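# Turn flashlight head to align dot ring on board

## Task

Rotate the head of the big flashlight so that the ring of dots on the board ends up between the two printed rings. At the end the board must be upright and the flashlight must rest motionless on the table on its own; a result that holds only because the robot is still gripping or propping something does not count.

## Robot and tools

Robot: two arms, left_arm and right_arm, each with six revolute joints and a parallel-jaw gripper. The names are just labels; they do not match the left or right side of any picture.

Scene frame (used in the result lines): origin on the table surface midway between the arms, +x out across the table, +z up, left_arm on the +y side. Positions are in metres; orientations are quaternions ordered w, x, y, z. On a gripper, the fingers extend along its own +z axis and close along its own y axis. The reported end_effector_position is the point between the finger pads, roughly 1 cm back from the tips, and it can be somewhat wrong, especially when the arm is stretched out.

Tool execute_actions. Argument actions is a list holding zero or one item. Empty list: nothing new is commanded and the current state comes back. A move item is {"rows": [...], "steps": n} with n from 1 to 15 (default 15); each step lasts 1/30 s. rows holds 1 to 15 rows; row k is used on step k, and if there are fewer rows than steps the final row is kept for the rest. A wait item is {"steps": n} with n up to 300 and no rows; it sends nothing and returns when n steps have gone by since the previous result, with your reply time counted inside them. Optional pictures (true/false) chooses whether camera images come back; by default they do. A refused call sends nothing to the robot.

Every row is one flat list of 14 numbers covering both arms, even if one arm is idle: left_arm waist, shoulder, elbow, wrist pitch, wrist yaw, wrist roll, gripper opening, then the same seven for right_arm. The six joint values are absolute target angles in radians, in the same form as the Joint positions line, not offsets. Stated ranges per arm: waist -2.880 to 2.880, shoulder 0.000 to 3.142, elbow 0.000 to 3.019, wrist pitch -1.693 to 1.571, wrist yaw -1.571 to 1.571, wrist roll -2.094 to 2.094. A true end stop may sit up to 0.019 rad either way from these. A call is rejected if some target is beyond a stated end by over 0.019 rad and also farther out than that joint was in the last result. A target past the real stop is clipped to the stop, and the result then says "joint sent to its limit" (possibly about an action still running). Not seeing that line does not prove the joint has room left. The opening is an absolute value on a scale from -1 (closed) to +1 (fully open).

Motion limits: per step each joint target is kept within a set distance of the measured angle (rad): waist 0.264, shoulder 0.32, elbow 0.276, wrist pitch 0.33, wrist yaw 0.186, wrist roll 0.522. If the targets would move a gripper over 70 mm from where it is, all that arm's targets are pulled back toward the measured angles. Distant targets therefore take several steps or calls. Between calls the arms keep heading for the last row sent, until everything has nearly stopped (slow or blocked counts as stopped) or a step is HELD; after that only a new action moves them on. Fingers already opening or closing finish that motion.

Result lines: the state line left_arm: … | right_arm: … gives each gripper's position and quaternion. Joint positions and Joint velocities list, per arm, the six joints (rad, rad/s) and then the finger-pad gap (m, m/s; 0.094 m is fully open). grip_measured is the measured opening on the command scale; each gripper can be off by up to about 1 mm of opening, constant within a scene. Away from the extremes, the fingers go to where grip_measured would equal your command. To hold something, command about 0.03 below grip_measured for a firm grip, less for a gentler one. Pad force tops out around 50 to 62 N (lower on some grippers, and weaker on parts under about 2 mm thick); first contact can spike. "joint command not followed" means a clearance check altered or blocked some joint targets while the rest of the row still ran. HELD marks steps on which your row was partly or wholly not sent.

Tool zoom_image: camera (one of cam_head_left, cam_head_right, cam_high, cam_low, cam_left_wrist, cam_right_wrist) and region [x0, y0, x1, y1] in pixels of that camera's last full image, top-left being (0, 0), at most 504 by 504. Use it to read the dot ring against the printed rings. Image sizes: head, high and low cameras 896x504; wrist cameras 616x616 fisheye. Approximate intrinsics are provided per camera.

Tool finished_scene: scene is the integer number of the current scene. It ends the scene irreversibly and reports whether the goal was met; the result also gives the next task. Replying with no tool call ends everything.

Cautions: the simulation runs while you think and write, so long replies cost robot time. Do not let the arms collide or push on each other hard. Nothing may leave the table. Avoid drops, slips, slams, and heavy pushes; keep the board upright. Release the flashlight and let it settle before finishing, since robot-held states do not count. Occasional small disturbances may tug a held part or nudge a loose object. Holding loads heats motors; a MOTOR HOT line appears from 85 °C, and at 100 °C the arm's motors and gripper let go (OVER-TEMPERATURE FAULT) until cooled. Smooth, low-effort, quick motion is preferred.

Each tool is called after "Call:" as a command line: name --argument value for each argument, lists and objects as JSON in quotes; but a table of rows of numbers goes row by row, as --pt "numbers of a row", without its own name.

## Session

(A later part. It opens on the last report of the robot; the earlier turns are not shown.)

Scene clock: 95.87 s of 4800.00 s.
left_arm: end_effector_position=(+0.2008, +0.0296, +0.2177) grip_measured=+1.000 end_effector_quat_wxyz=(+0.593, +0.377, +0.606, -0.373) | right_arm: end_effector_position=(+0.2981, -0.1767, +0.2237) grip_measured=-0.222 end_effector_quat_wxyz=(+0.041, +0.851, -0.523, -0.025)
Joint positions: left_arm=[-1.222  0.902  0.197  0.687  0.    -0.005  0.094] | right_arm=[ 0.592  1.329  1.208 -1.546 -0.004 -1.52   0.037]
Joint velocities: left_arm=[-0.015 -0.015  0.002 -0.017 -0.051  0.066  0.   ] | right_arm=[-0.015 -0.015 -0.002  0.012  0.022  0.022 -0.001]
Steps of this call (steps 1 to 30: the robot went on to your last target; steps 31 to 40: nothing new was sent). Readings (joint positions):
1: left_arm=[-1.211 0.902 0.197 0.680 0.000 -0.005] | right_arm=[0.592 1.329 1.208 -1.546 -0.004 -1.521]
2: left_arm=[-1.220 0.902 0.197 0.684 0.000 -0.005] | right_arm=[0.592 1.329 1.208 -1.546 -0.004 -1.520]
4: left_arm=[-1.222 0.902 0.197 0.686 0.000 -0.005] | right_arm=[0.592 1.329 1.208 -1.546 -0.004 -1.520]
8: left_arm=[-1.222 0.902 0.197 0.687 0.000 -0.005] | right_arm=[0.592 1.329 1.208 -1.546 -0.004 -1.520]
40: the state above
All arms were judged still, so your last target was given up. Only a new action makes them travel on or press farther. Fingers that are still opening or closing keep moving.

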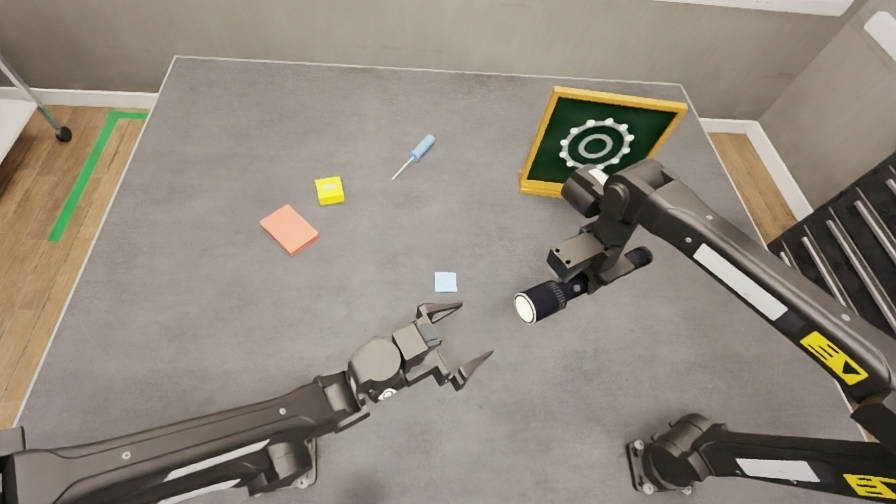

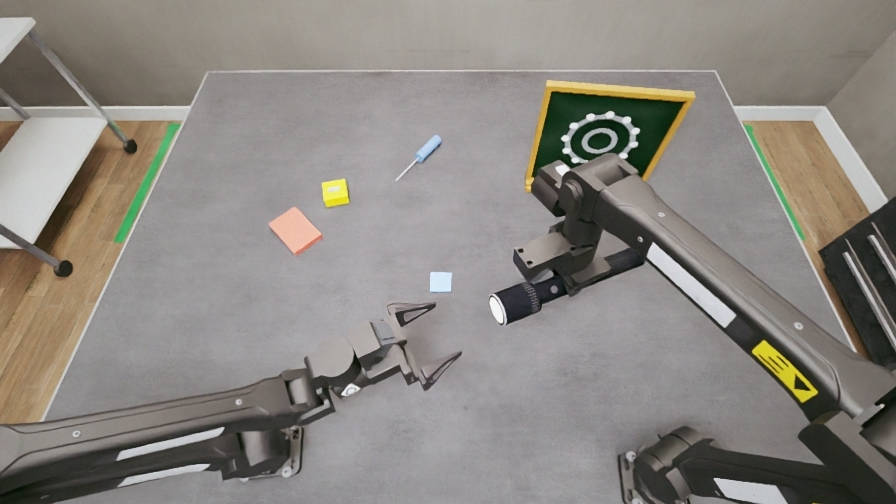

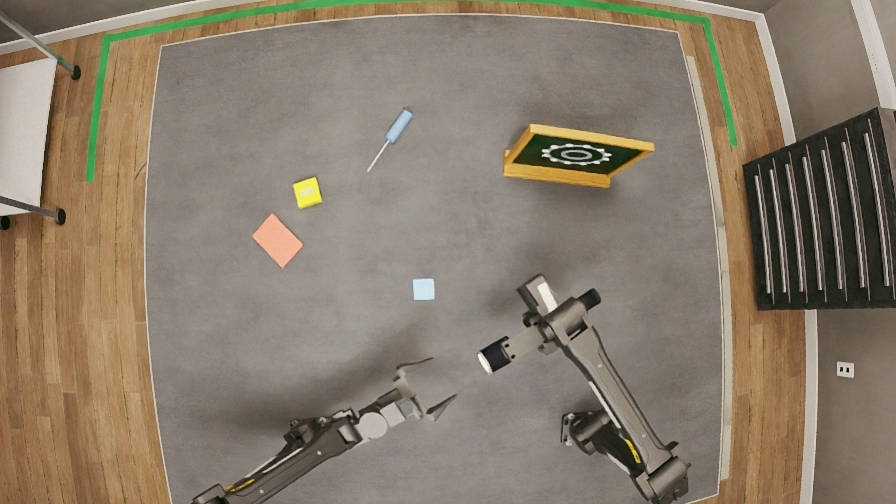

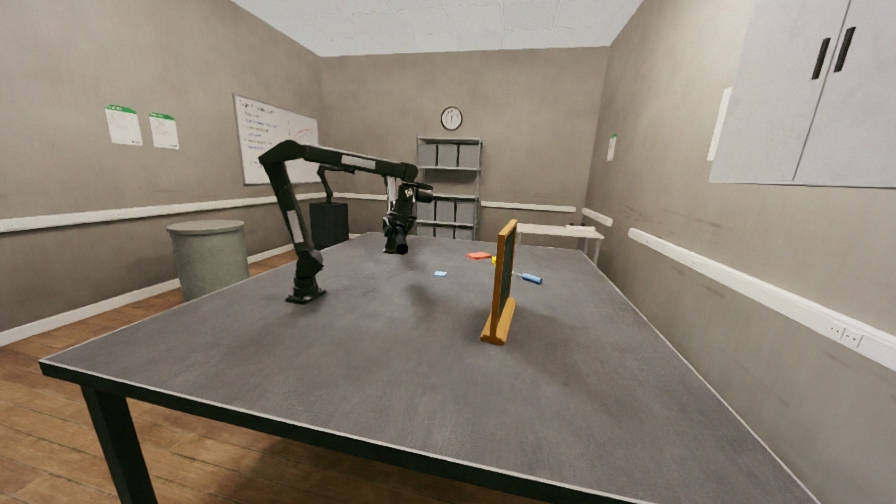

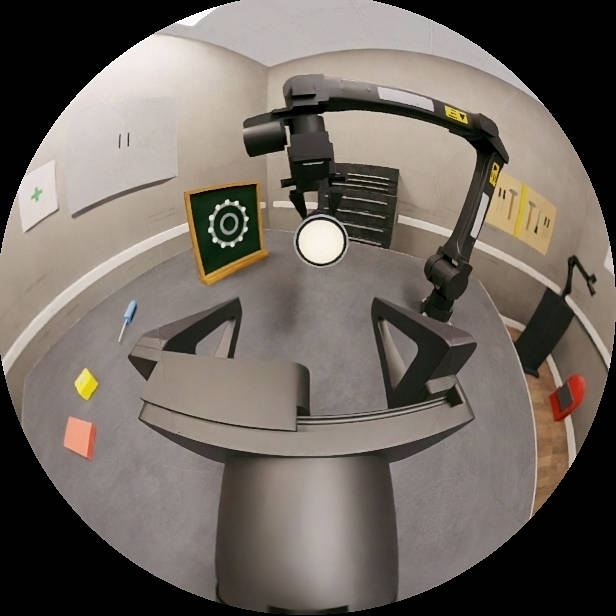

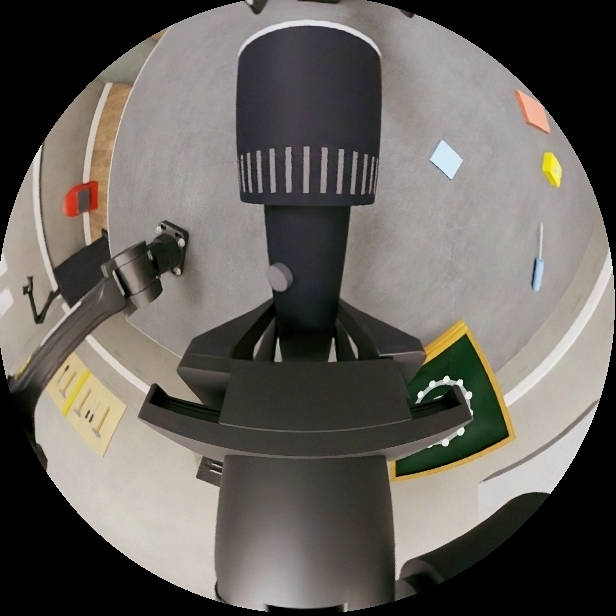

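Call:
execute_actions --actions '[{"rows":[[-1.245,0.96,0.25,0.74,0,0,1, 0.585,1.3,1.3,-1.57,0,-1.46,-0.3],[-1.245,0.96,0.25,0.74,0,0,1, 0.585,1.3,1.3,-1.57,0,-1.46,-0.3],[-1.245,0.96,0.25,0.74,0,0,1, 0.585,1.3,1.3,-1.57,0,-1.46,-0.3],[-1.245,1.02,0.28,0.77,0,0,1, 0.585,1.3,1.3,-1.57,0,-1.46,-0.3],[-1.245,1.02,0.28,0.77,0,0,1, 0.585,1.3,1.3,-1.57,0,-1.46,-0.3],[-1.245,1.02,0.28,0.77,0,0,1, 0.585,1.3,1.3,-1.57,0,-1.46,-0.3],[-1.245,1.08,0.31,0.8,0,0,1, 0.585,1.3,1.3,-1.57,0,-1.46,-0.3],[-1.245,1.08,0.31,0.8,0,0,1, 0.585,1.3,1.3,-1.57,0,-1.46,-0.3],[-1.245,1.08,0.31,0.8,0,0,1, 0.585,1.3,1.3,-1.57,0,-1.46,-0.3],[-1.245,1.14,0.34,0.83,0,0,1, 0.585,1.3,1.3,-1.57,0,-1.46,-0.3],[-1.245,1.14,0.34,0.83,0,0,1, 0.585,1.3,1.3,-1.57,0,-1.46,-0.3],[-1.245,1.14,0.34,0.83,0,0,1, 0.585,1.3,1.3,-1.57,0,-1.46,-0.3],[-1.245,1.2,0.37,0.86,0,0,1, 0.585,1.3,1.3,-1.57,0,-1.46,-0.3]]}]' --pictures false

Call:
execute_actions --actions '[{"steps":30}]'

Scene clock: 104.03 s of 4800.00 s.
left_arm: end_effector_position=(+0.2208, -0.0272, +0.2113) grip_measured=+1.000 end_effector_quat_wxyz=(+0.587, +0.383, +0.606, -0.376) | right_arm: end_effector_position=(+0.2981, -0.1767, +0.2237) grip_measured=-0.222 end_effector_quat_wxyz=(+0.041, +0.840, -0.541, -0.024)
Joint positions: left_arm=[-1.237  1.181  0.325  0.828  0.    -0.005  0.094] | right_arm=[ 0.592  1.329  1.208 -1.546 -0.004 -1.476  0.037]
Joint velocities: left_arm=[-0.015  0.493  0.271  0.154  0.051 -0.051  0.   ] | right_arm=[-0.005 -0.015 -0.007 -0.012  0.022 -0.007 -0.   ]
Steps of this call (steps 1 to 90: nothing new was sent; then 4.67 s passed at rest; steps 91 to 105: all 15 steps of this action). Readings (joint positions):
91: left_arm=[-1.223 0.907 0.198 0.694 0.000 -0.005] | right_arm=[0.592 1.329 1.208 -1.546 -0.004 -1.513]
92: left_arm=[-1.227 0.919 0.199 0.705 0.000 -0.005] | right_arm=[0.592 1.329 1.208 -1.546 -0.004 -1.505]
94: left_arm=[-1.234 0.951 0.208 0.721 0.000 -0.005] | right_arm=[0.592 1.329 1.208 -1.546 -0.004 -1.494]
98: left_arm=[-1.237 1.043 0.247 0.759 0.000 -0.005] | right_arm=[0.592 1.329 1.208 -1.546 -0.004 -1.483]
105: the state above

Scene clock: 105.03 s of 4800.00 s.
left_arm: end_effector_position=(+0.2233, -0.0325, +0.2099) grip_measured=+1.000 end_effector_quat_wxyz=(+0.587, +0.384, +0.606, -0.376) | right_arm: end_effector_position=(+0.2981, -0.1767, +0.2237) grip_measured=-0.222 end_effector_quat_wxyz=(+0.041, +0.839, -0.542, -0.024)
Joint positions: left_arm=[-1.237  1.205  0.338  0.837  0.    -0.005  0.094] | right_arm=[ 0.592  1.329  1.208 -1.546 -0.004 -1.475  0.037]
Joint velocities: left_arm=[-0.005  0.005 -0.002 -0.002 -0.022  0.022  0.   ] | right_arm=[-0.005 -0.024  0.007  0.002 -0.007  0.007 -0.001]
Steps of this call (steps 1 to 30: the robot went on to your last target). Readings (joint positions):
1: left_arm=[-1.237 1.194 0.333 0.832 0.000 -0.005] | right_arm=[0.592 1.329 1.208 -1.546 -0.004 -1.476]
2: left_arm=[-1.237 1.202 0.337 0.833 0.000 -0.005] | right_arm=[0.592 1.329 1.208 -1.546 -0.004 -1.476]
4: left_arm=[-1.237 1.205 0.338 0.835 0.000 -0.005] | right_arm=[0.592 1.329 1.208 -1.546 -0.004 -1.475]
8: left_arm=[-1.237 1.205 0.338 0.837 0.000 -0.005] | right_arm=[0.592 1.329 1.208 -1.546 -0.004 -1.475]
30: the state above
All arms were judged still, so your last target was given up. Only a new action makes them travel on or press farther. Fingers that are still opening or closing keep moving.

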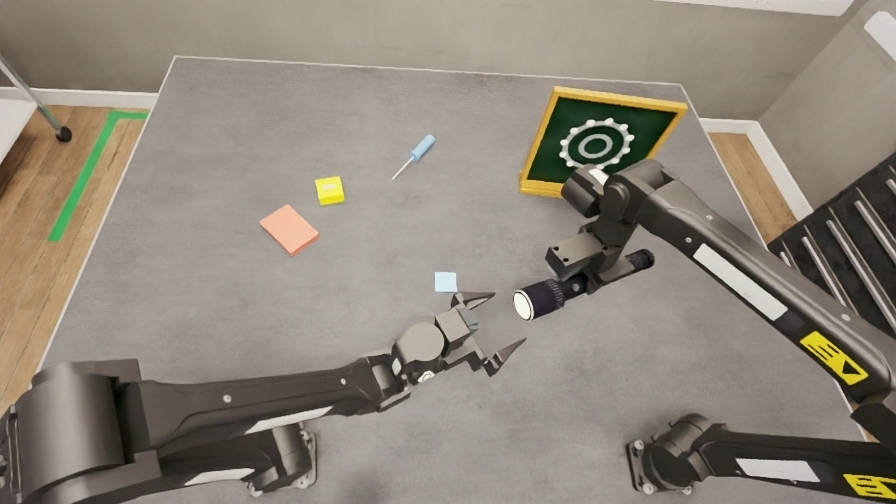

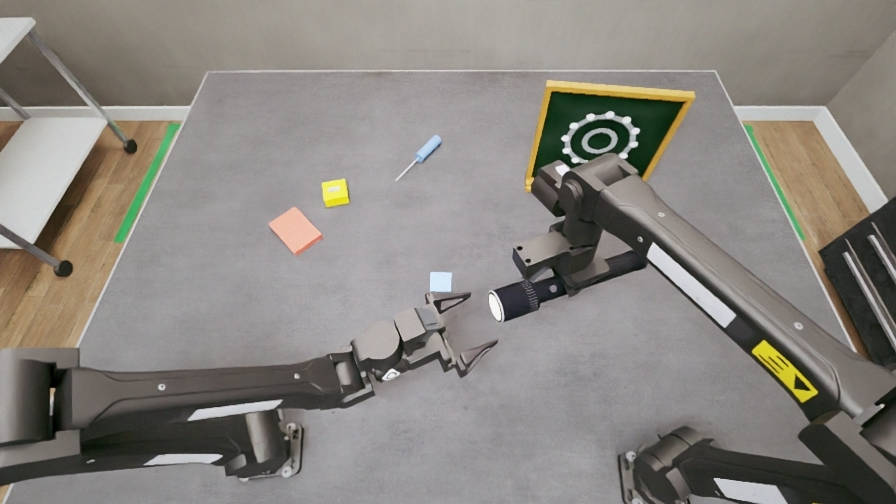

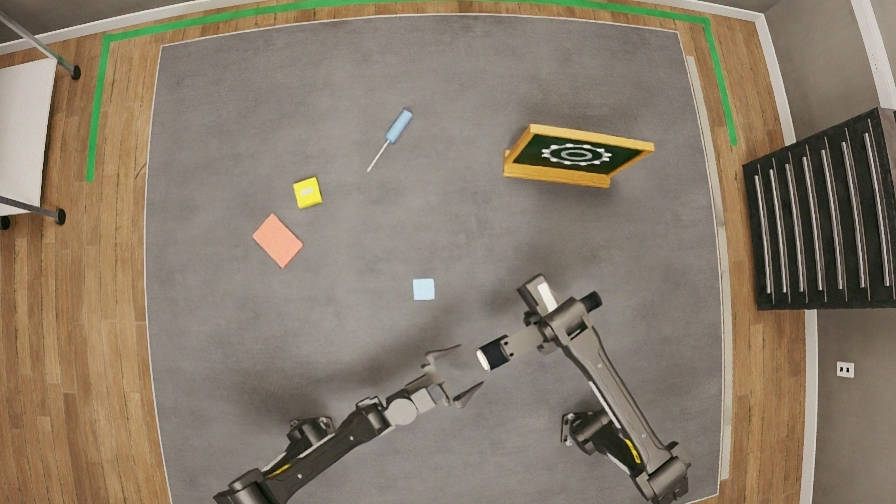

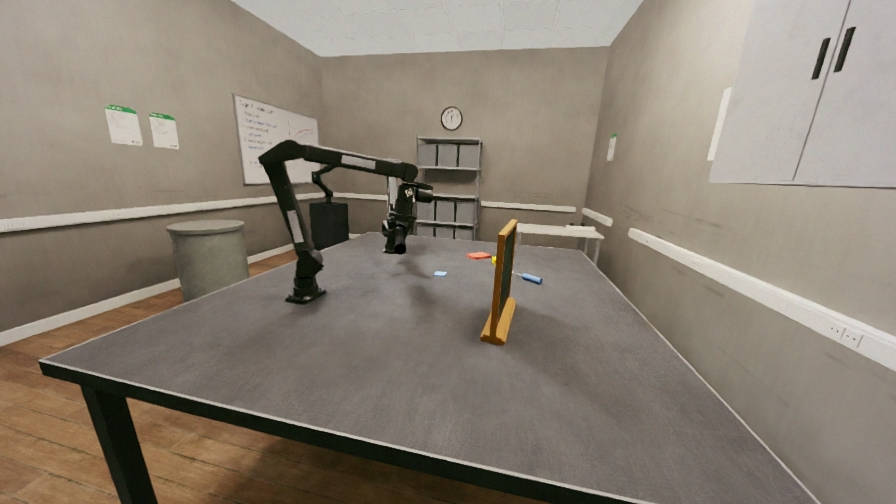

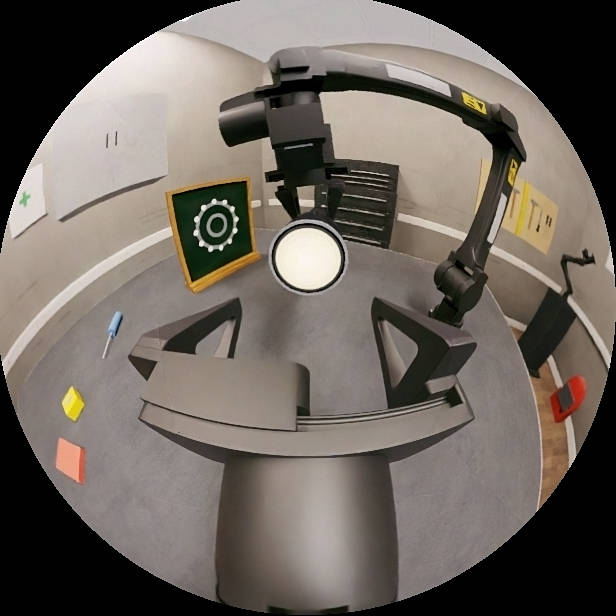

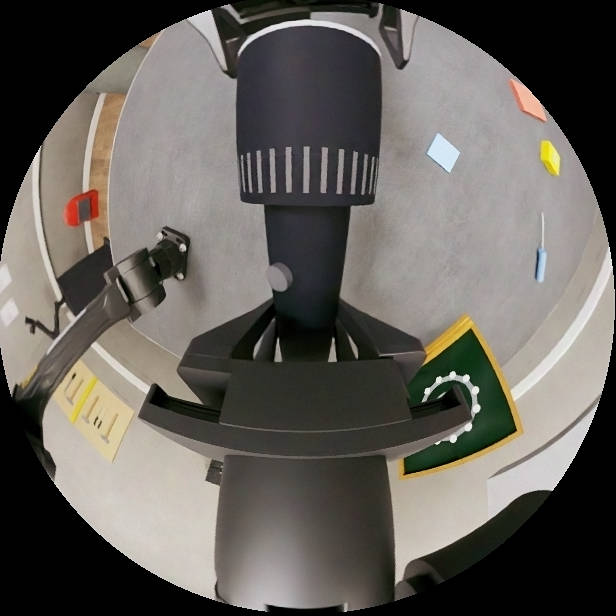

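Call:
execute_actions --actions '[{"rows":[[-1.252,1.2,0.41,0.80,0,0.5,1, 0.585,1.3,1.3,-1.57,0,-1.46,-0.3],[-1.252,1.2,0.41,0.80,0,0.5,1, 0.585,1.3,1.3,-1.57,0,-1.46,-0.3],[-1.252,1.2,0.41,0.80,0,0.5,1, 0.585,1.3,1.3,-1.57,0,-1.46,-0.3],[-1.252,1.2,0.41,0.80,0,0.5,1, 0.585,1.3,1.3,-1.57,0,-1.46,-0.3],[-1.252,1.2,0.45,0.75,0,1.57,1, 0.585,1.3,1.3,-1.57,0,-1.46,-0.3]]}]' --pictures false

Call:
execute_actions --actions '[{"steps":40}]'

Scene clock: 109.83 s of 4800.00 s.
left_arm: end_effector_position=(+0.2304, -0.0540, +0.2319) grip_measured=+1.000 end_effector_quat_wxyz=(+0.696, +0.674, +0.241, +0.061) | right_arm: end_effector_position=(+0.2981, -0.1767, +0.2237) grip_measured=-0.222 end_effector_quat_wxyz=(+0.041, +0.839, -0.542, -0.024)
Joint positions: left_arm=[-1.243  1.205  0.418  0.762  0.     1.314  0.094] | right_arm=[ 0.592  1.329  1.208 -1.546 -0.004 -1.475  0.037]
Joint velocities: left_arm=[ 0.005  0.005 -0.007 -0.032 -0.037  1.678  0.   ] | right_arm=[-0.005 -0.015 -0.002 -0.007 -0.037 -0.051  0.   ]
Steps of this call (steps 1 to 90: nothing new was sent; then 1.30 s passed at rest; steps 91 to 105: all 15 steps of this action). Readings (joint positions):
91: left_arm=[-1.237 1.205 0.341 0.831 0.000 0.078] | right_arm=[0.592 1.329 1.208 -1.546 -0.004 -1.475]
92: left_arm=[-1.238 1.205 0.347 0.822 0.000 0.161] | right_arm=[0.592 1.329 1.208 -1.546 -0.004 -1.475]
94: left_arm=[-1.241 1.205 0.361 0.814 0.000 0.282] | right_arm=[0.592 1.329 1.208 -1.546 -0.004 -1.475]
98: left_arm=[-1.243 1.205 0.405 0.769 0.000 0.676] | right_arm=[0.592 1.329 1.208 -1.546 -0.004 -1.475]
105: the state above

Scene clock: 111.17 s of 4800.00 s.
left_arm: end_effector_position=(+0.2304, -0.0540, +0.2319) grip_measured=+1.000 end_effector_quat_wxyz=(+0.683, +0.699, +0.156, +0.147) | right_arm: end_effector_position=(+0.2981, -0.1767, +0.2237) grip_measured=-0.222 end_effector_quat_wxyz=(+0.041, +0.839, -0.542, -0.024)
Joint positions: left_arm=[-1.243  1.205  0.418  0.762  0.     1.563  0.094] | right_arm=[ 0.592  1.329  1.208 -1.546 -0.004 -1.475  0.037]
Joint velocities: left_arm=[ 0.005  0.005  0.007 -0.002  0.037 -0.051  0.   ] | right_arm=[-0.015 -0.005 -0.007  0.002  0.095  0.022  0.   ]
Steps of this call (steps 1 to 30: the robot went on to your last target; steps 31 to 40: nothing new was sent). Readings (joint positions):
1: left_arm=[-1.243 1.205 0.418 0.762 0.000 1.364] | right_arm=[0.592 1.329 1.208 -1.546 -0.004 -1.475]
2: left_arm=[-1.243 1.205 0.418 0.762 0.000 1.404] | right_arm=[0.592 1.329 1.208 -1.546 -0.004 -1.475]
4: left_arm=[-1.243 1.205 0.418 0.762 0.000 1.462] | right_arm=[0.592 1.329 1.208 -1.546 -0.004 -1.475]
8: left_arm=[-1.243 1.205 0.418 0.762 0.000 1.522] | right_arm=[0.592 1.329 1.208 -1.546 -0.004 -1.475]
40: the state above
All arms were judged still, so your last target was given up. Only a new action makes them travel on or press farther. Fingers that are still opening or closing keep moving.

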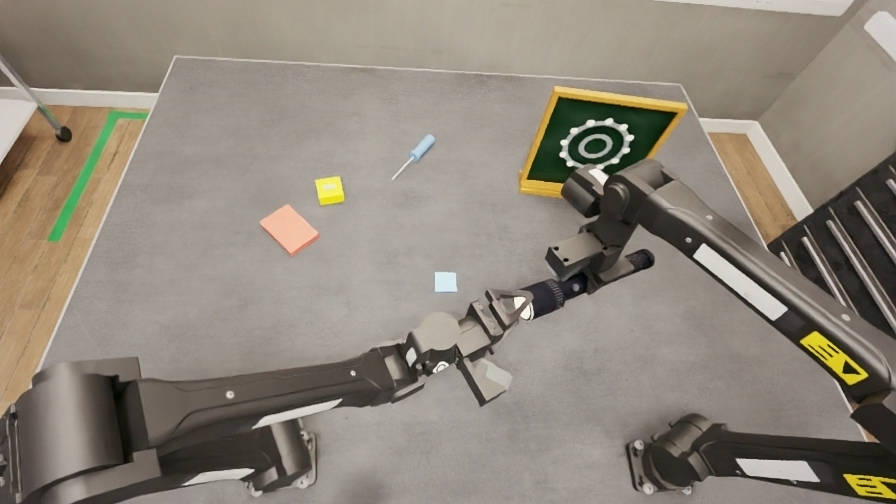

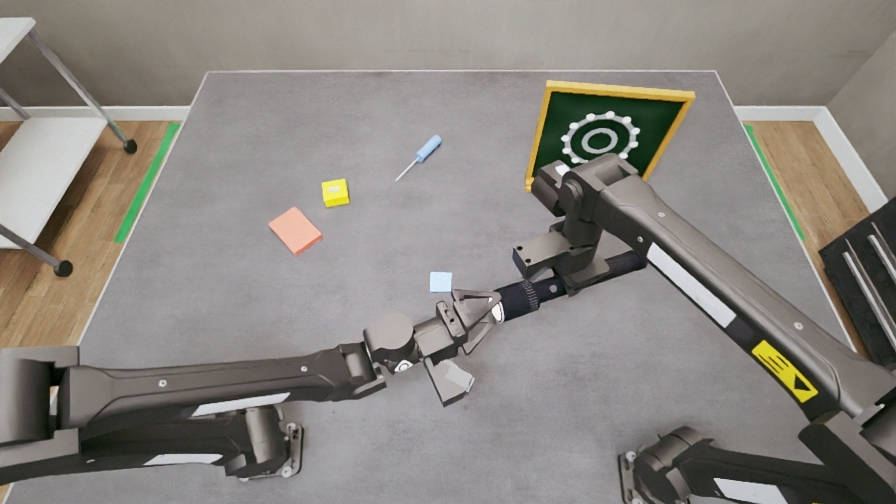

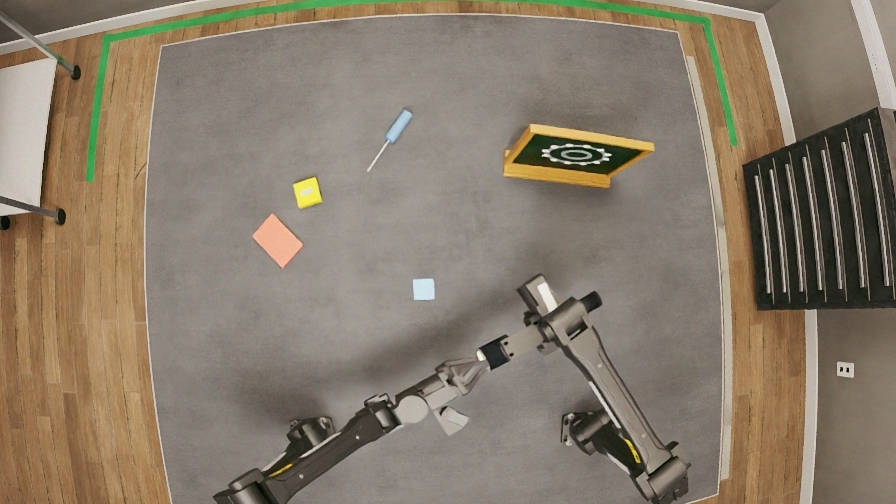

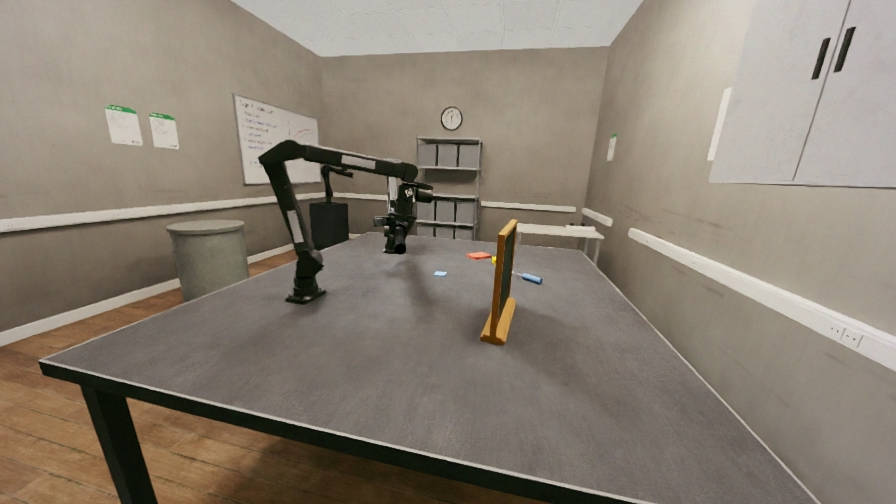

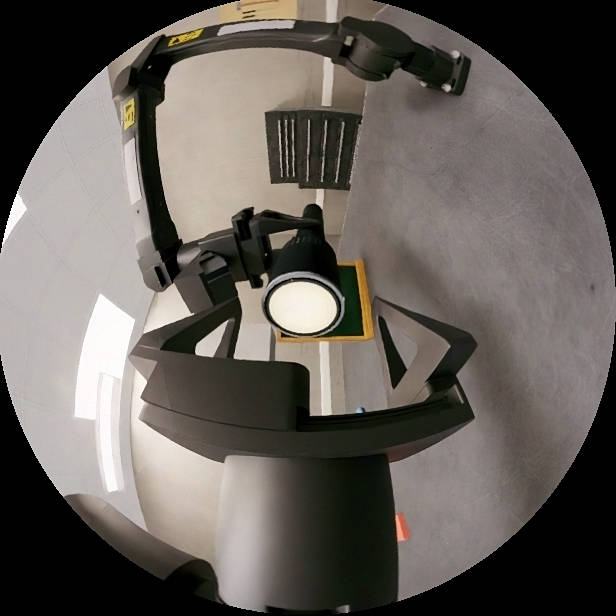

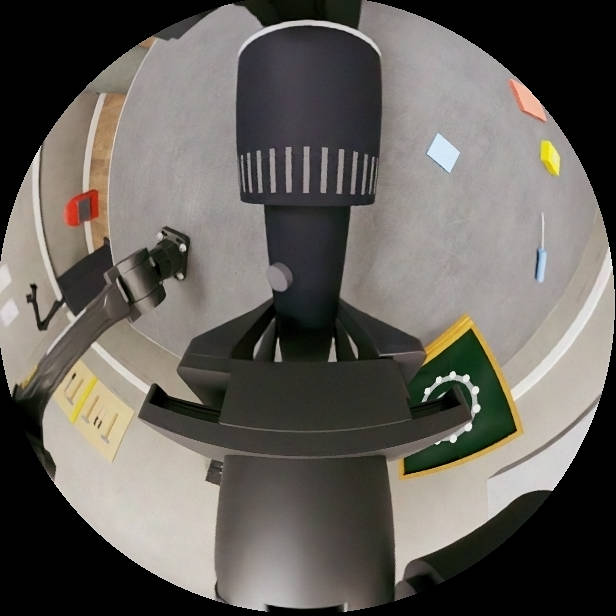

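Call:
execute_actions --actions '[{"rows":[[-1.252,1.23,0.47,0.78,0,0.0,1, 0.585,1.3,1.3,-1.57,0,-1.46,-0.3],[-1.252,1.23,0.47,0.78,0,0.0,1, 0.585,1.3,1.3,-1.57,0,-1.46,-0.3],[-1.252,1.23,0.47,0.78,0,0.0,1, 0.585,1.3,1.3,-1.57,0,-1.46,-0.3],[-1.252,1.23,0.47,0.78,0,0.0,1, 0.585,1.3,1.3,-1.57,0,-1.46,-0.3],[-1.252,1.26,0.49,0.79,0,0.0,1, 0.585,1.3,1.3,-1.57,0,-1.46,-0.3],[-1.252,1.26,0.49,0.79,0,0.0,1, 0.585,1.3,1.3,-1.57,0,-1.46,-0.3],[-1.252,1.26,0.49,0.79,0,0.0,1, 0.585,1.3,1.3,-1.57,0,-1.46,-0.3],[-1.252,1.26,0.49,0.79,0,0.0,1, 0.585,1.3,1.3,-1.57,0,-1.46,-0.3],[-1.252,1.29,0.51,0.8,0,0.0,1, 0.585,1.3,1.3,-1.57,0,-1.46,-0.3],[-1.252,1.29,0.51,0.8,0,0.0,1, 0.585,1.3,1.3,-1.57,0,-1.46,-0.3],[-1.252,1.29,0.51,0.8,0,0.0,1, 0.585,1.3,1.3,-1.57,0,-1.46,-0.3],[-1.252,1.315,0.53,0.81,0,0.0,1, 0.585,1.3,1.3,-1.57,0,-1.46,-0.3]]}]' --pictures false

Call:
execute_actions --actions '[{"steps":40}]'

Scene clock: 120.33 s of 4800.00 s.
left_arm: end_effector_position=(+0.2431, -0.0815, +0.2265) grip_measured=+1.000 end_effector_quat_wxyz=(+0.620, +0.446, +0.564, -0.315) | right_arm: end_effector_position=(+0.2981, -0.1767, +0.2237) grip_measured=-0.222 end_effector_quat_wxyz=(+0.041, +0.839, -0.542, -0.024)
Joint positions: left_arm=[-1.243  1.308  0.489  0.785  0.     0.198  0.094] | right_arm=[ 0.592  1.329  1.208 -1.546 -0.004 -1.475  0.037]
Joint velocities: left_arm=[-0.015  0.142  0.12   0.032  0.037 -1.297  0.   ] | right_arm=[-0.015 -0.015 -0.012  0.012 -0.022  0.037 -0.001]
Steps of this call (steps 1 to 90: nothing new was sent; then 5.67 s passed at rest; steps 91 to 105: all 15 steps of this action). Readings (joint positions):
91: left_arm=[-1.243 1.206 0.419 0.762 0.000 1.478] | right_arm=[0.592 1.329 1.208 -1.546 -0.004 -1.475]
92: left_arm=[-1.243 1.210 0.421 0.762 0.000 1.377] | right_arm=[0.592 1.329 1.208 -1.546 -0.004 -1.475]
94: left_arm=[-1.243 1.219 0.425 0.762 0.000 1.176] | right_arm=[0.592 1.329 1.208 -1.546 -0.004 -1.475]
98: left_arm=[-1.243 1.249 0.446 0.766 0.000 0.776] | right_arm=[0.592 1.329 1.208 -1.546 -0.004 -1.475]
105: the state above

Scene clock: 121.67 s of 4800.00 s.
left_arm: end_effector_position=(+0.2438, -0.0829, +0.2266) grip_measured=+1.000 end_effector_quat_wxyz=(+0.587, +0.390, +0.604, -0.373) | right_arm: end_effector_position=(+0.2981, -0.1767, +0.2237) grip_measured=-0.222 end_effector_quat_wxyz=(+0.041, +0.839, -0.542, -0.024)
Joint positions: left_arm=[-1.243  1.313  0.493  0.787  0.     0.007  0.094] | right_arm=[ 0.592  1.329  1.208 -1.546 -0.004 -1.475  0.037]
Joint velocities: left_arm=[-0.005 -0.015  0.002 -0.002 -0.066  0.022  0.   ] | right_arm=[-0.015 -0.005 -0.012  0.002  0.037  0.007  0.   ]
Steps of this call (steps 1 to 30: the robot went on to your last target; steps 31 to 40: nothing new was sent). Readings (joint positions):
1: left_arm=[-1.243 1.311 0.492 0.786 0.000 0.160] | right_arm=[0.592 1.329 1.208 -1.546 -0.004 -1.475]
2: left_arm=[-1.243 1.313 0.493 0.786 0.000 0.129] | right_arm=[0.592 1.329 1.208 -1.546 -0.004 -1.475]
4: left_arm=[-1.243 1.313 0.493 0.787 0.000 0.085] | right_arm=[0.592 1.329 1.208 -1.546 -0.004 -1.475]
8: left_arm=[-1.243 1.313 0.493 0.787 0.000 0.039] | right_arm=[0.592 1.329 1.208 -1.546 -0.004 -1.475]
40: the state above
All arms were judged still, so your last target was given up. Only a new action makes them travel on or press farther. Fingers that are still opening or closing keep moving.

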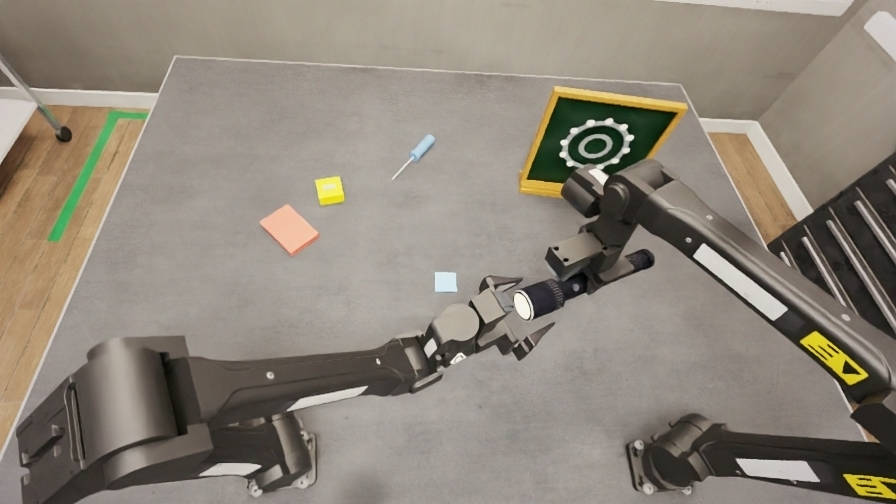

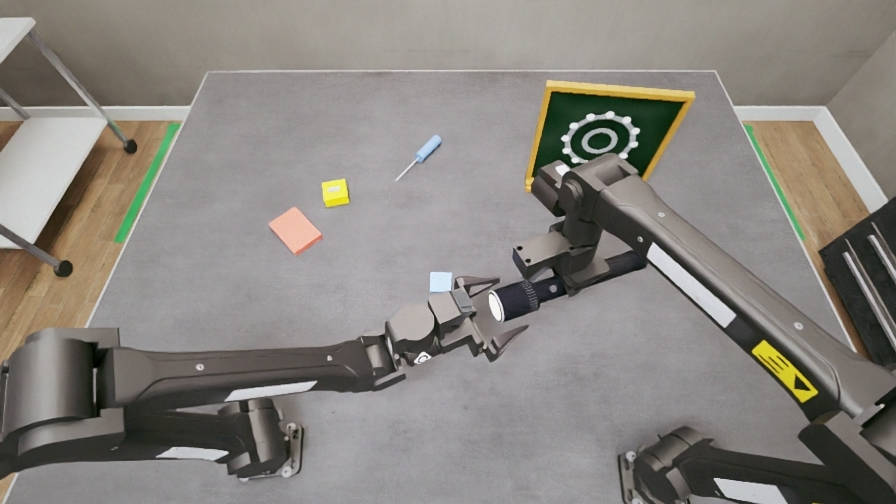

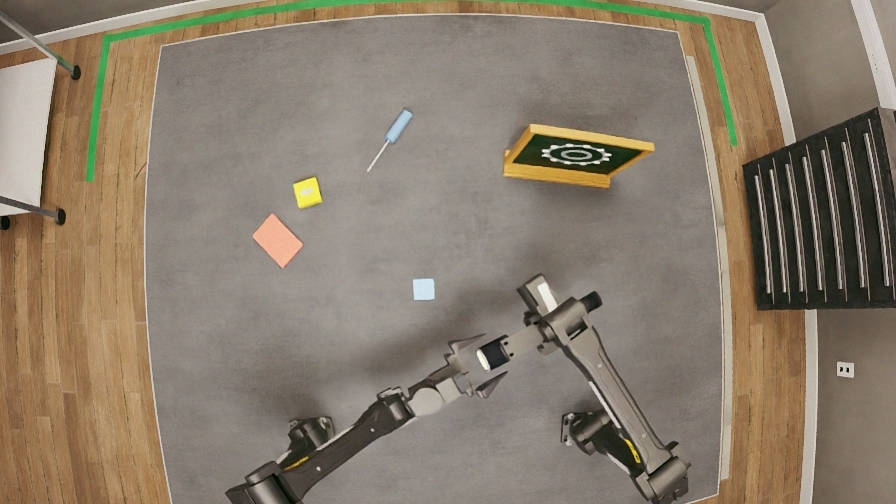

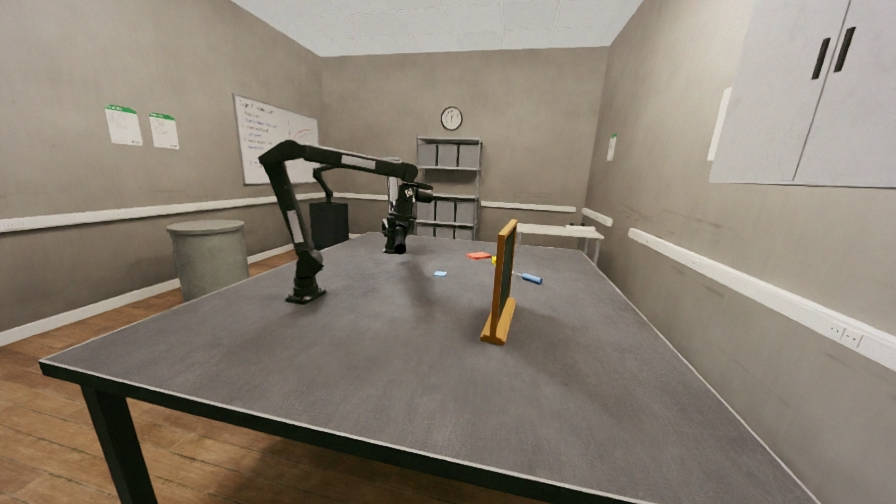

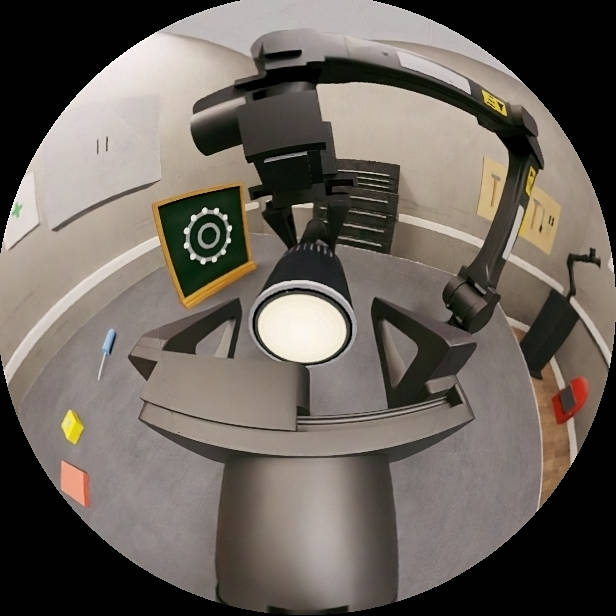

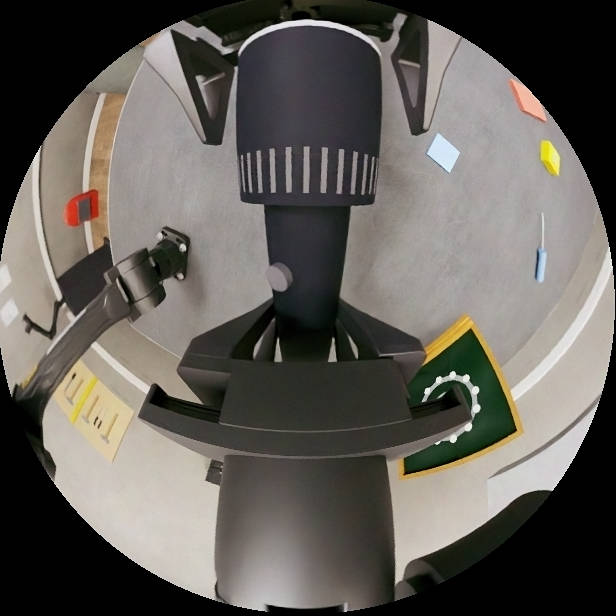

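Raise 5 mm, close.

Call:
execute_actions --actions '[{"rows":[[-1.252,1.315,0.55,0.77,0,0.0,1, 0.585,1.3,1.3,-1.57,0,-1.46,-0.3],[-1.252,1.315,0.55,0.77,0,0.0,1, 0.585,1.3,1.3,-1.57,0,-1.46,-0.3],[-1.252,1.315,0.55,0.77,0,0.0,1, 0.585,1.3,1.3,-1.57,0,-1.46,-0.3],[-1.252,1.315,0.55,0.77,0,0.0,1, 0.585,1.3,1.3,-1.57,0,-1.46,-0.3],[-1.252,1.315,0.55,0.77,0,0.0,1, 0.585,1.3,1.3,-1.57,0,-1.46,-0.3],[-1.252,1.315,0.55,0.77,0,0.0,1, 0.585,1.3,1.3,-1.57,0,-1.46,-0.3],[-1.252,1.315,0.55,0.77,0,0.0,0.5, 0.585,1.3,1.3,-1.57,0,-1.46,-0.3],[-1.252,1.315,0.55,0.77,0,0.0,0.5, 0.585,1.3,1.3,-1.57,0,-1.46,-0.3],[-1.252,1.315,0.55,0.77,0,0.0,0.3, 0.585,1.3,1.3,-1.57,0,-1.46,-0.3],[-1.252,1.315,0.55,0.77,0,0.0,0.3, 0.585,1.3,1.3,-1.57,0,-1.46,-0.3],[-1.252,1.315,0.55,0.77,0,0.0,0.1, 0.585,1.3,1.3,-1.57,0,-1.46,-0.3]]}]' --pictures false

Call:
execute_actions --actions '[{"rows":[[-1.252,1.315,0.55,0.77,0,0.0,0.1, 0.585,1.3,1.3,-1.57,0,-1.46,-0.3],[-1.252,1.315,0.55,0.77,0,0.0,0.1, 0.585,1.3,1.3,-1.57,0,-1.46,-0.3],[-1.252,1.315,0.55,0.77,0,0.1,0.1, 0.585,1.3,1.3,-1.57,0,-1.46,-0.3],[-1.252,1.315,0.55,0.77,0,0.2,0.1, 0.585,1.3,1.3,-1.57,0,-1.46,-0.3],[-1.252,1.315,0.55,0.77,0,0.3,0.1, 0.585,1.3,1.3,-1.57,0,-1.46,-0.3],[-1.252,1.315,0.55,0.77,0,0.4,0.1, 0.585,1.3,1.3,-1.57,0,-1.46,-0.3],[-1.252,1.315,0.55,0.77,0,0.5,0.1, 0.585,1.3,1.3,-1.57,0,-1.46,-0.3]]}]' --pictures false

Call:
execute_actions --actions '[{"steps":30}]'

Scene clock: 132.33 s of 4800.00 s.
left_arm: end_effector_position=(+0.2457, -0.0877, +0.2345) grip_measured=+0.199 end_effector_quat_wxyz=(+0.590, +0.387, +0.600, -0.376) | right_arm: end_effector_position=(+0.2980, -0.1767, +0.2237) grip_measured=-0.222 end_effector_quat_wxyz=(+0.042, +0.839, -0.542, -0.024)
Joint positions: left_arm=[-1.243  1.313  0.511  0.782  0.     0.006  0.056] | right_arm=[ 0.592  1.329  1.208 -1.546 -0.005 -1.475  0.037]
Joint velocities: left_arm=[-0.015 -0.005  0.012 -0.012 -0.007 -0.037 -0.   ] | right_arm=[-0.005 -0.005  0.002  0.002  0.007  0.022  0.   ]
Steps of this call (steps 1 to 90: nothing new was sent; then 7.17 s passed at rest; steps 91 to 105: all 15 steps of this action). Readings (joint positions):
91: left_arm=[-1.243 1.313 0.494 0.786 0.000 0.007] | right_arm=[0.592 1.329 1.208 -1.546 -0.004 -1.475]
92: left_arm=[-1.243 1.313 0.497 0.783 0.000 0.007] | right_arm=[0.592 1.329 1.208 -1.546 -0.004 -1.475]
94: left_arm=[-1.243 1.313 0.504 0.782 0.000 0.007] | right_arm=[0.592 1.329 1.208 -1.546 -0.004 -1.475]
98: left_arm=[-1.243 1.313 0.511 0.782 0.000 0.007] | right_arm=[0.592 1.329 1.208 -1.546 -0.004 -1.475]
105: the state above

Scene clock: 132.83 s of 4800.00 s.
left_arm: end_effector_position=(+0.2440, -0.0884, +0.2345) grip_measured=+0.199 end_effector_quat_wxyz=(+0.655, +0.505, +0.505, -0.247) | right_arm: end_effector_position=(+0.2980, -0.1767, +0.2237) grip_measured=-0.222 end_effector_quat_wxyz=(+0.042, +0.841, -0.538, -0.024)
Joint positions: left_arm=[-1.246  1.313  0.511  0.782  0.005  0.425  0.056] | right_arm=[ 0.592  1.329  1.208 -1.546 -0.004 -1.483  0.037]
Joint velocities: left_arm=[-0.015 -0.005  0.007 -0.002 -0.007  0.315  0.001] | right_arm=[-0.005 -0.005 -0.012 -0.012 -0.037 -0.051 -0.001]
Steps of this call (steps 1 to 15: all 15 steps of this action). Readings (joint positions):
1: left_arm=[-1.243 1.313 0.511 0.782 0.000 0.006] | right_arm=[0.592 1.329 1.208 -1.546 -0.005 -1.475]
2: left_arm=[-1.243 1.313 0.511 0.782 0.000 0.006] | right_arm=[0.592 1.329 1.208 -1.546 -0.005 -1.475]
4: left_arm=[-1.243 1.313 0.511 0.782 0.000 0.044] | right_arm=[0.592 1.329 1.208 -1.546 -0.005 -1.475]
8: left_arm=[-1.244 1.313 0.511 0.782 0.003 0.255] | right_arm=[0.592 1.329 1.208 -1.546 -0.005 -1.478]
15: the state above

Scene clock: 133.83 s of 4800.00 s.
left_arm: end_effector_position=(+0.2439, -0.0885, +0.2345) grip_measured=+0.199 end_effector_quat_wxyz=(+0.660, +0.516, +0.493, -0.233) | right_arm: end_effector_position=(+0.2980, -0.1767, +0.2237) grip_measured=-0.222 end_effector_quat_wxyz=(+0.042, +0.842, -0.538, -0.024)
Joint positions: left_arm=[-1.246  1.313  0.511  0.782  0.005  0.47   0.056] | right_arm=[ 0.592  1.329  1.208 -1.546 -0.004 -1.484  0.037]
Joint velocities: left_arm=[-0.015  0.015 -0.017 -0.012  0.095 -0.051 -0.   ] | right_arm=[ 0.005 -0.015 -0.002 -0.002 -0.022 -0.066 -0.   ]
Steps of this call (steps 1 to 30: the robot went on to your last target). Readings (joint positions):
1: left_arm=[-1.246 1.313 0.511 0.782 0.005 0.434] | right_arm=[0.592 1.329 1.208 -1.546 -0.004 -1.483]
2: left_arm=[-1.246 1.313 0.511 0.782 0.005 0.441] | right_arm=[0.592 1.329 1.208 -1.546 -0.004 -1.484]
4: left_arm=[-1.246 1.313 0.511 0.782 0.005 0.451] | right_arm=[0.592 1.329 1.208 -1.546 -0.004 -1.484]
8: left_arm=[-1.246 1.313 0.511 0.782 0.005 0.462] | right_arm=[0.592 1.329 1.208 -1.546 -0.004 -1.484]
30: the state above
All arms were judged still, so your last target was given up. Only a new action makes them travel on or press farther. Fingers that are still opening or closing keep moving.

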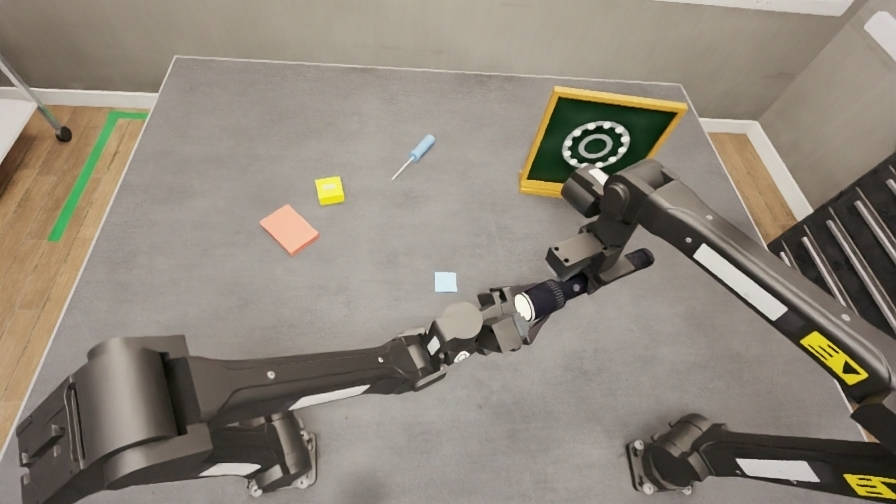

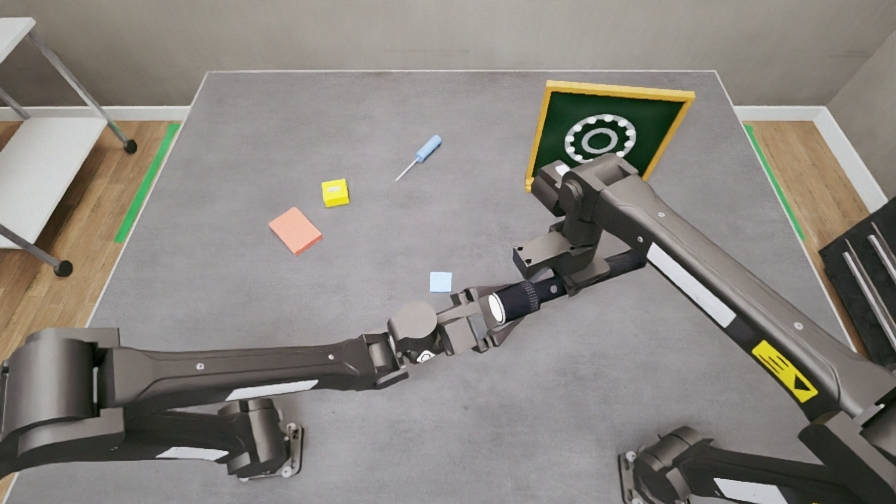

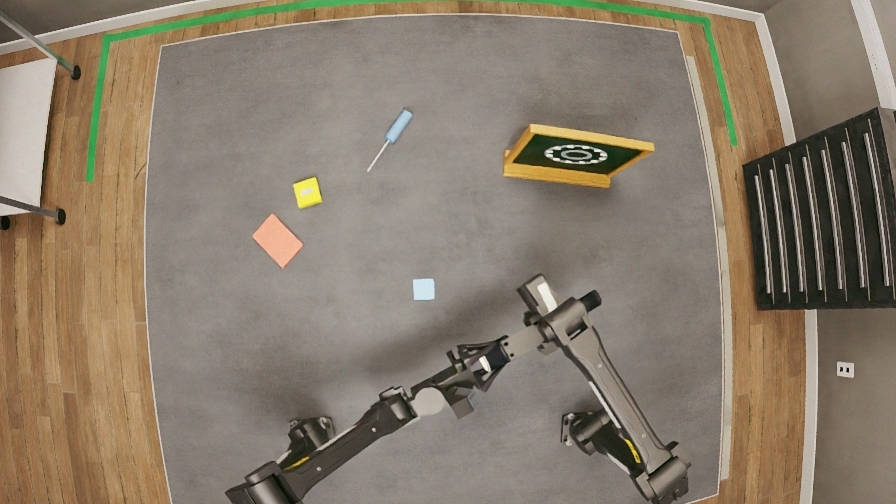

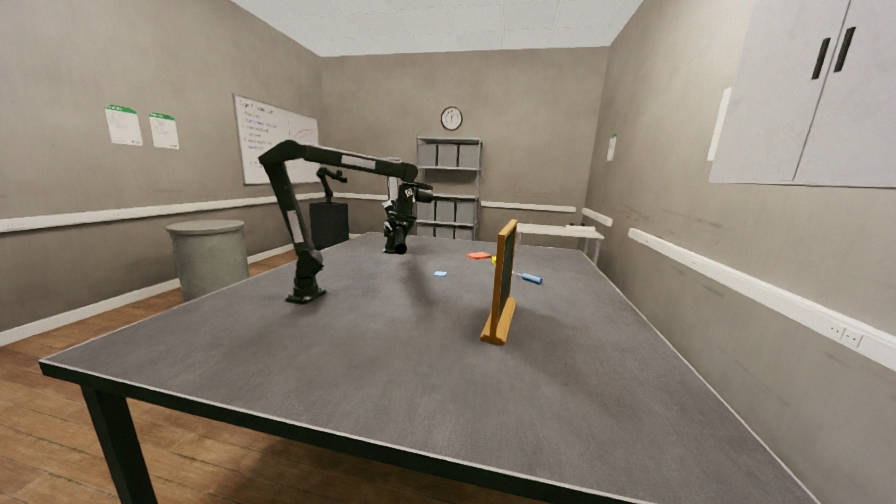

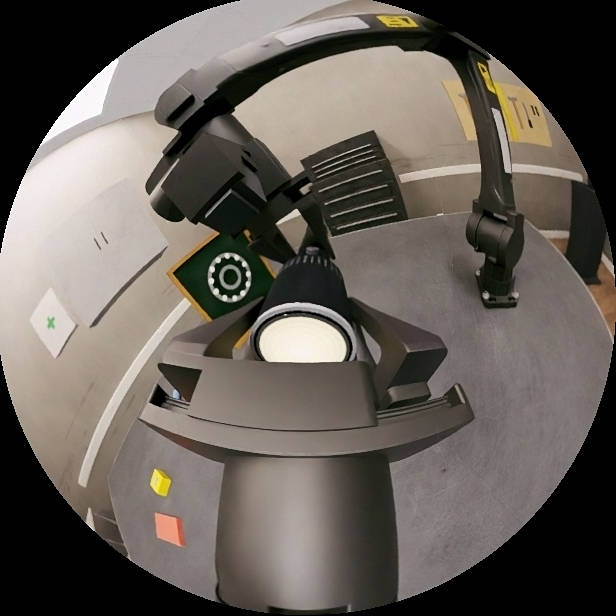

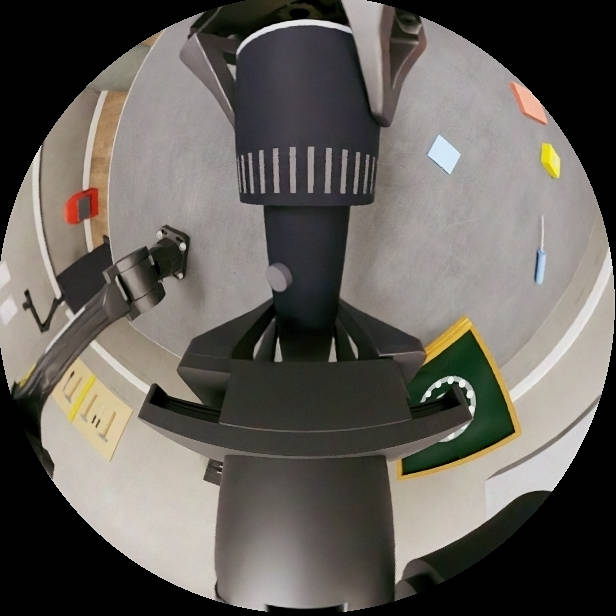

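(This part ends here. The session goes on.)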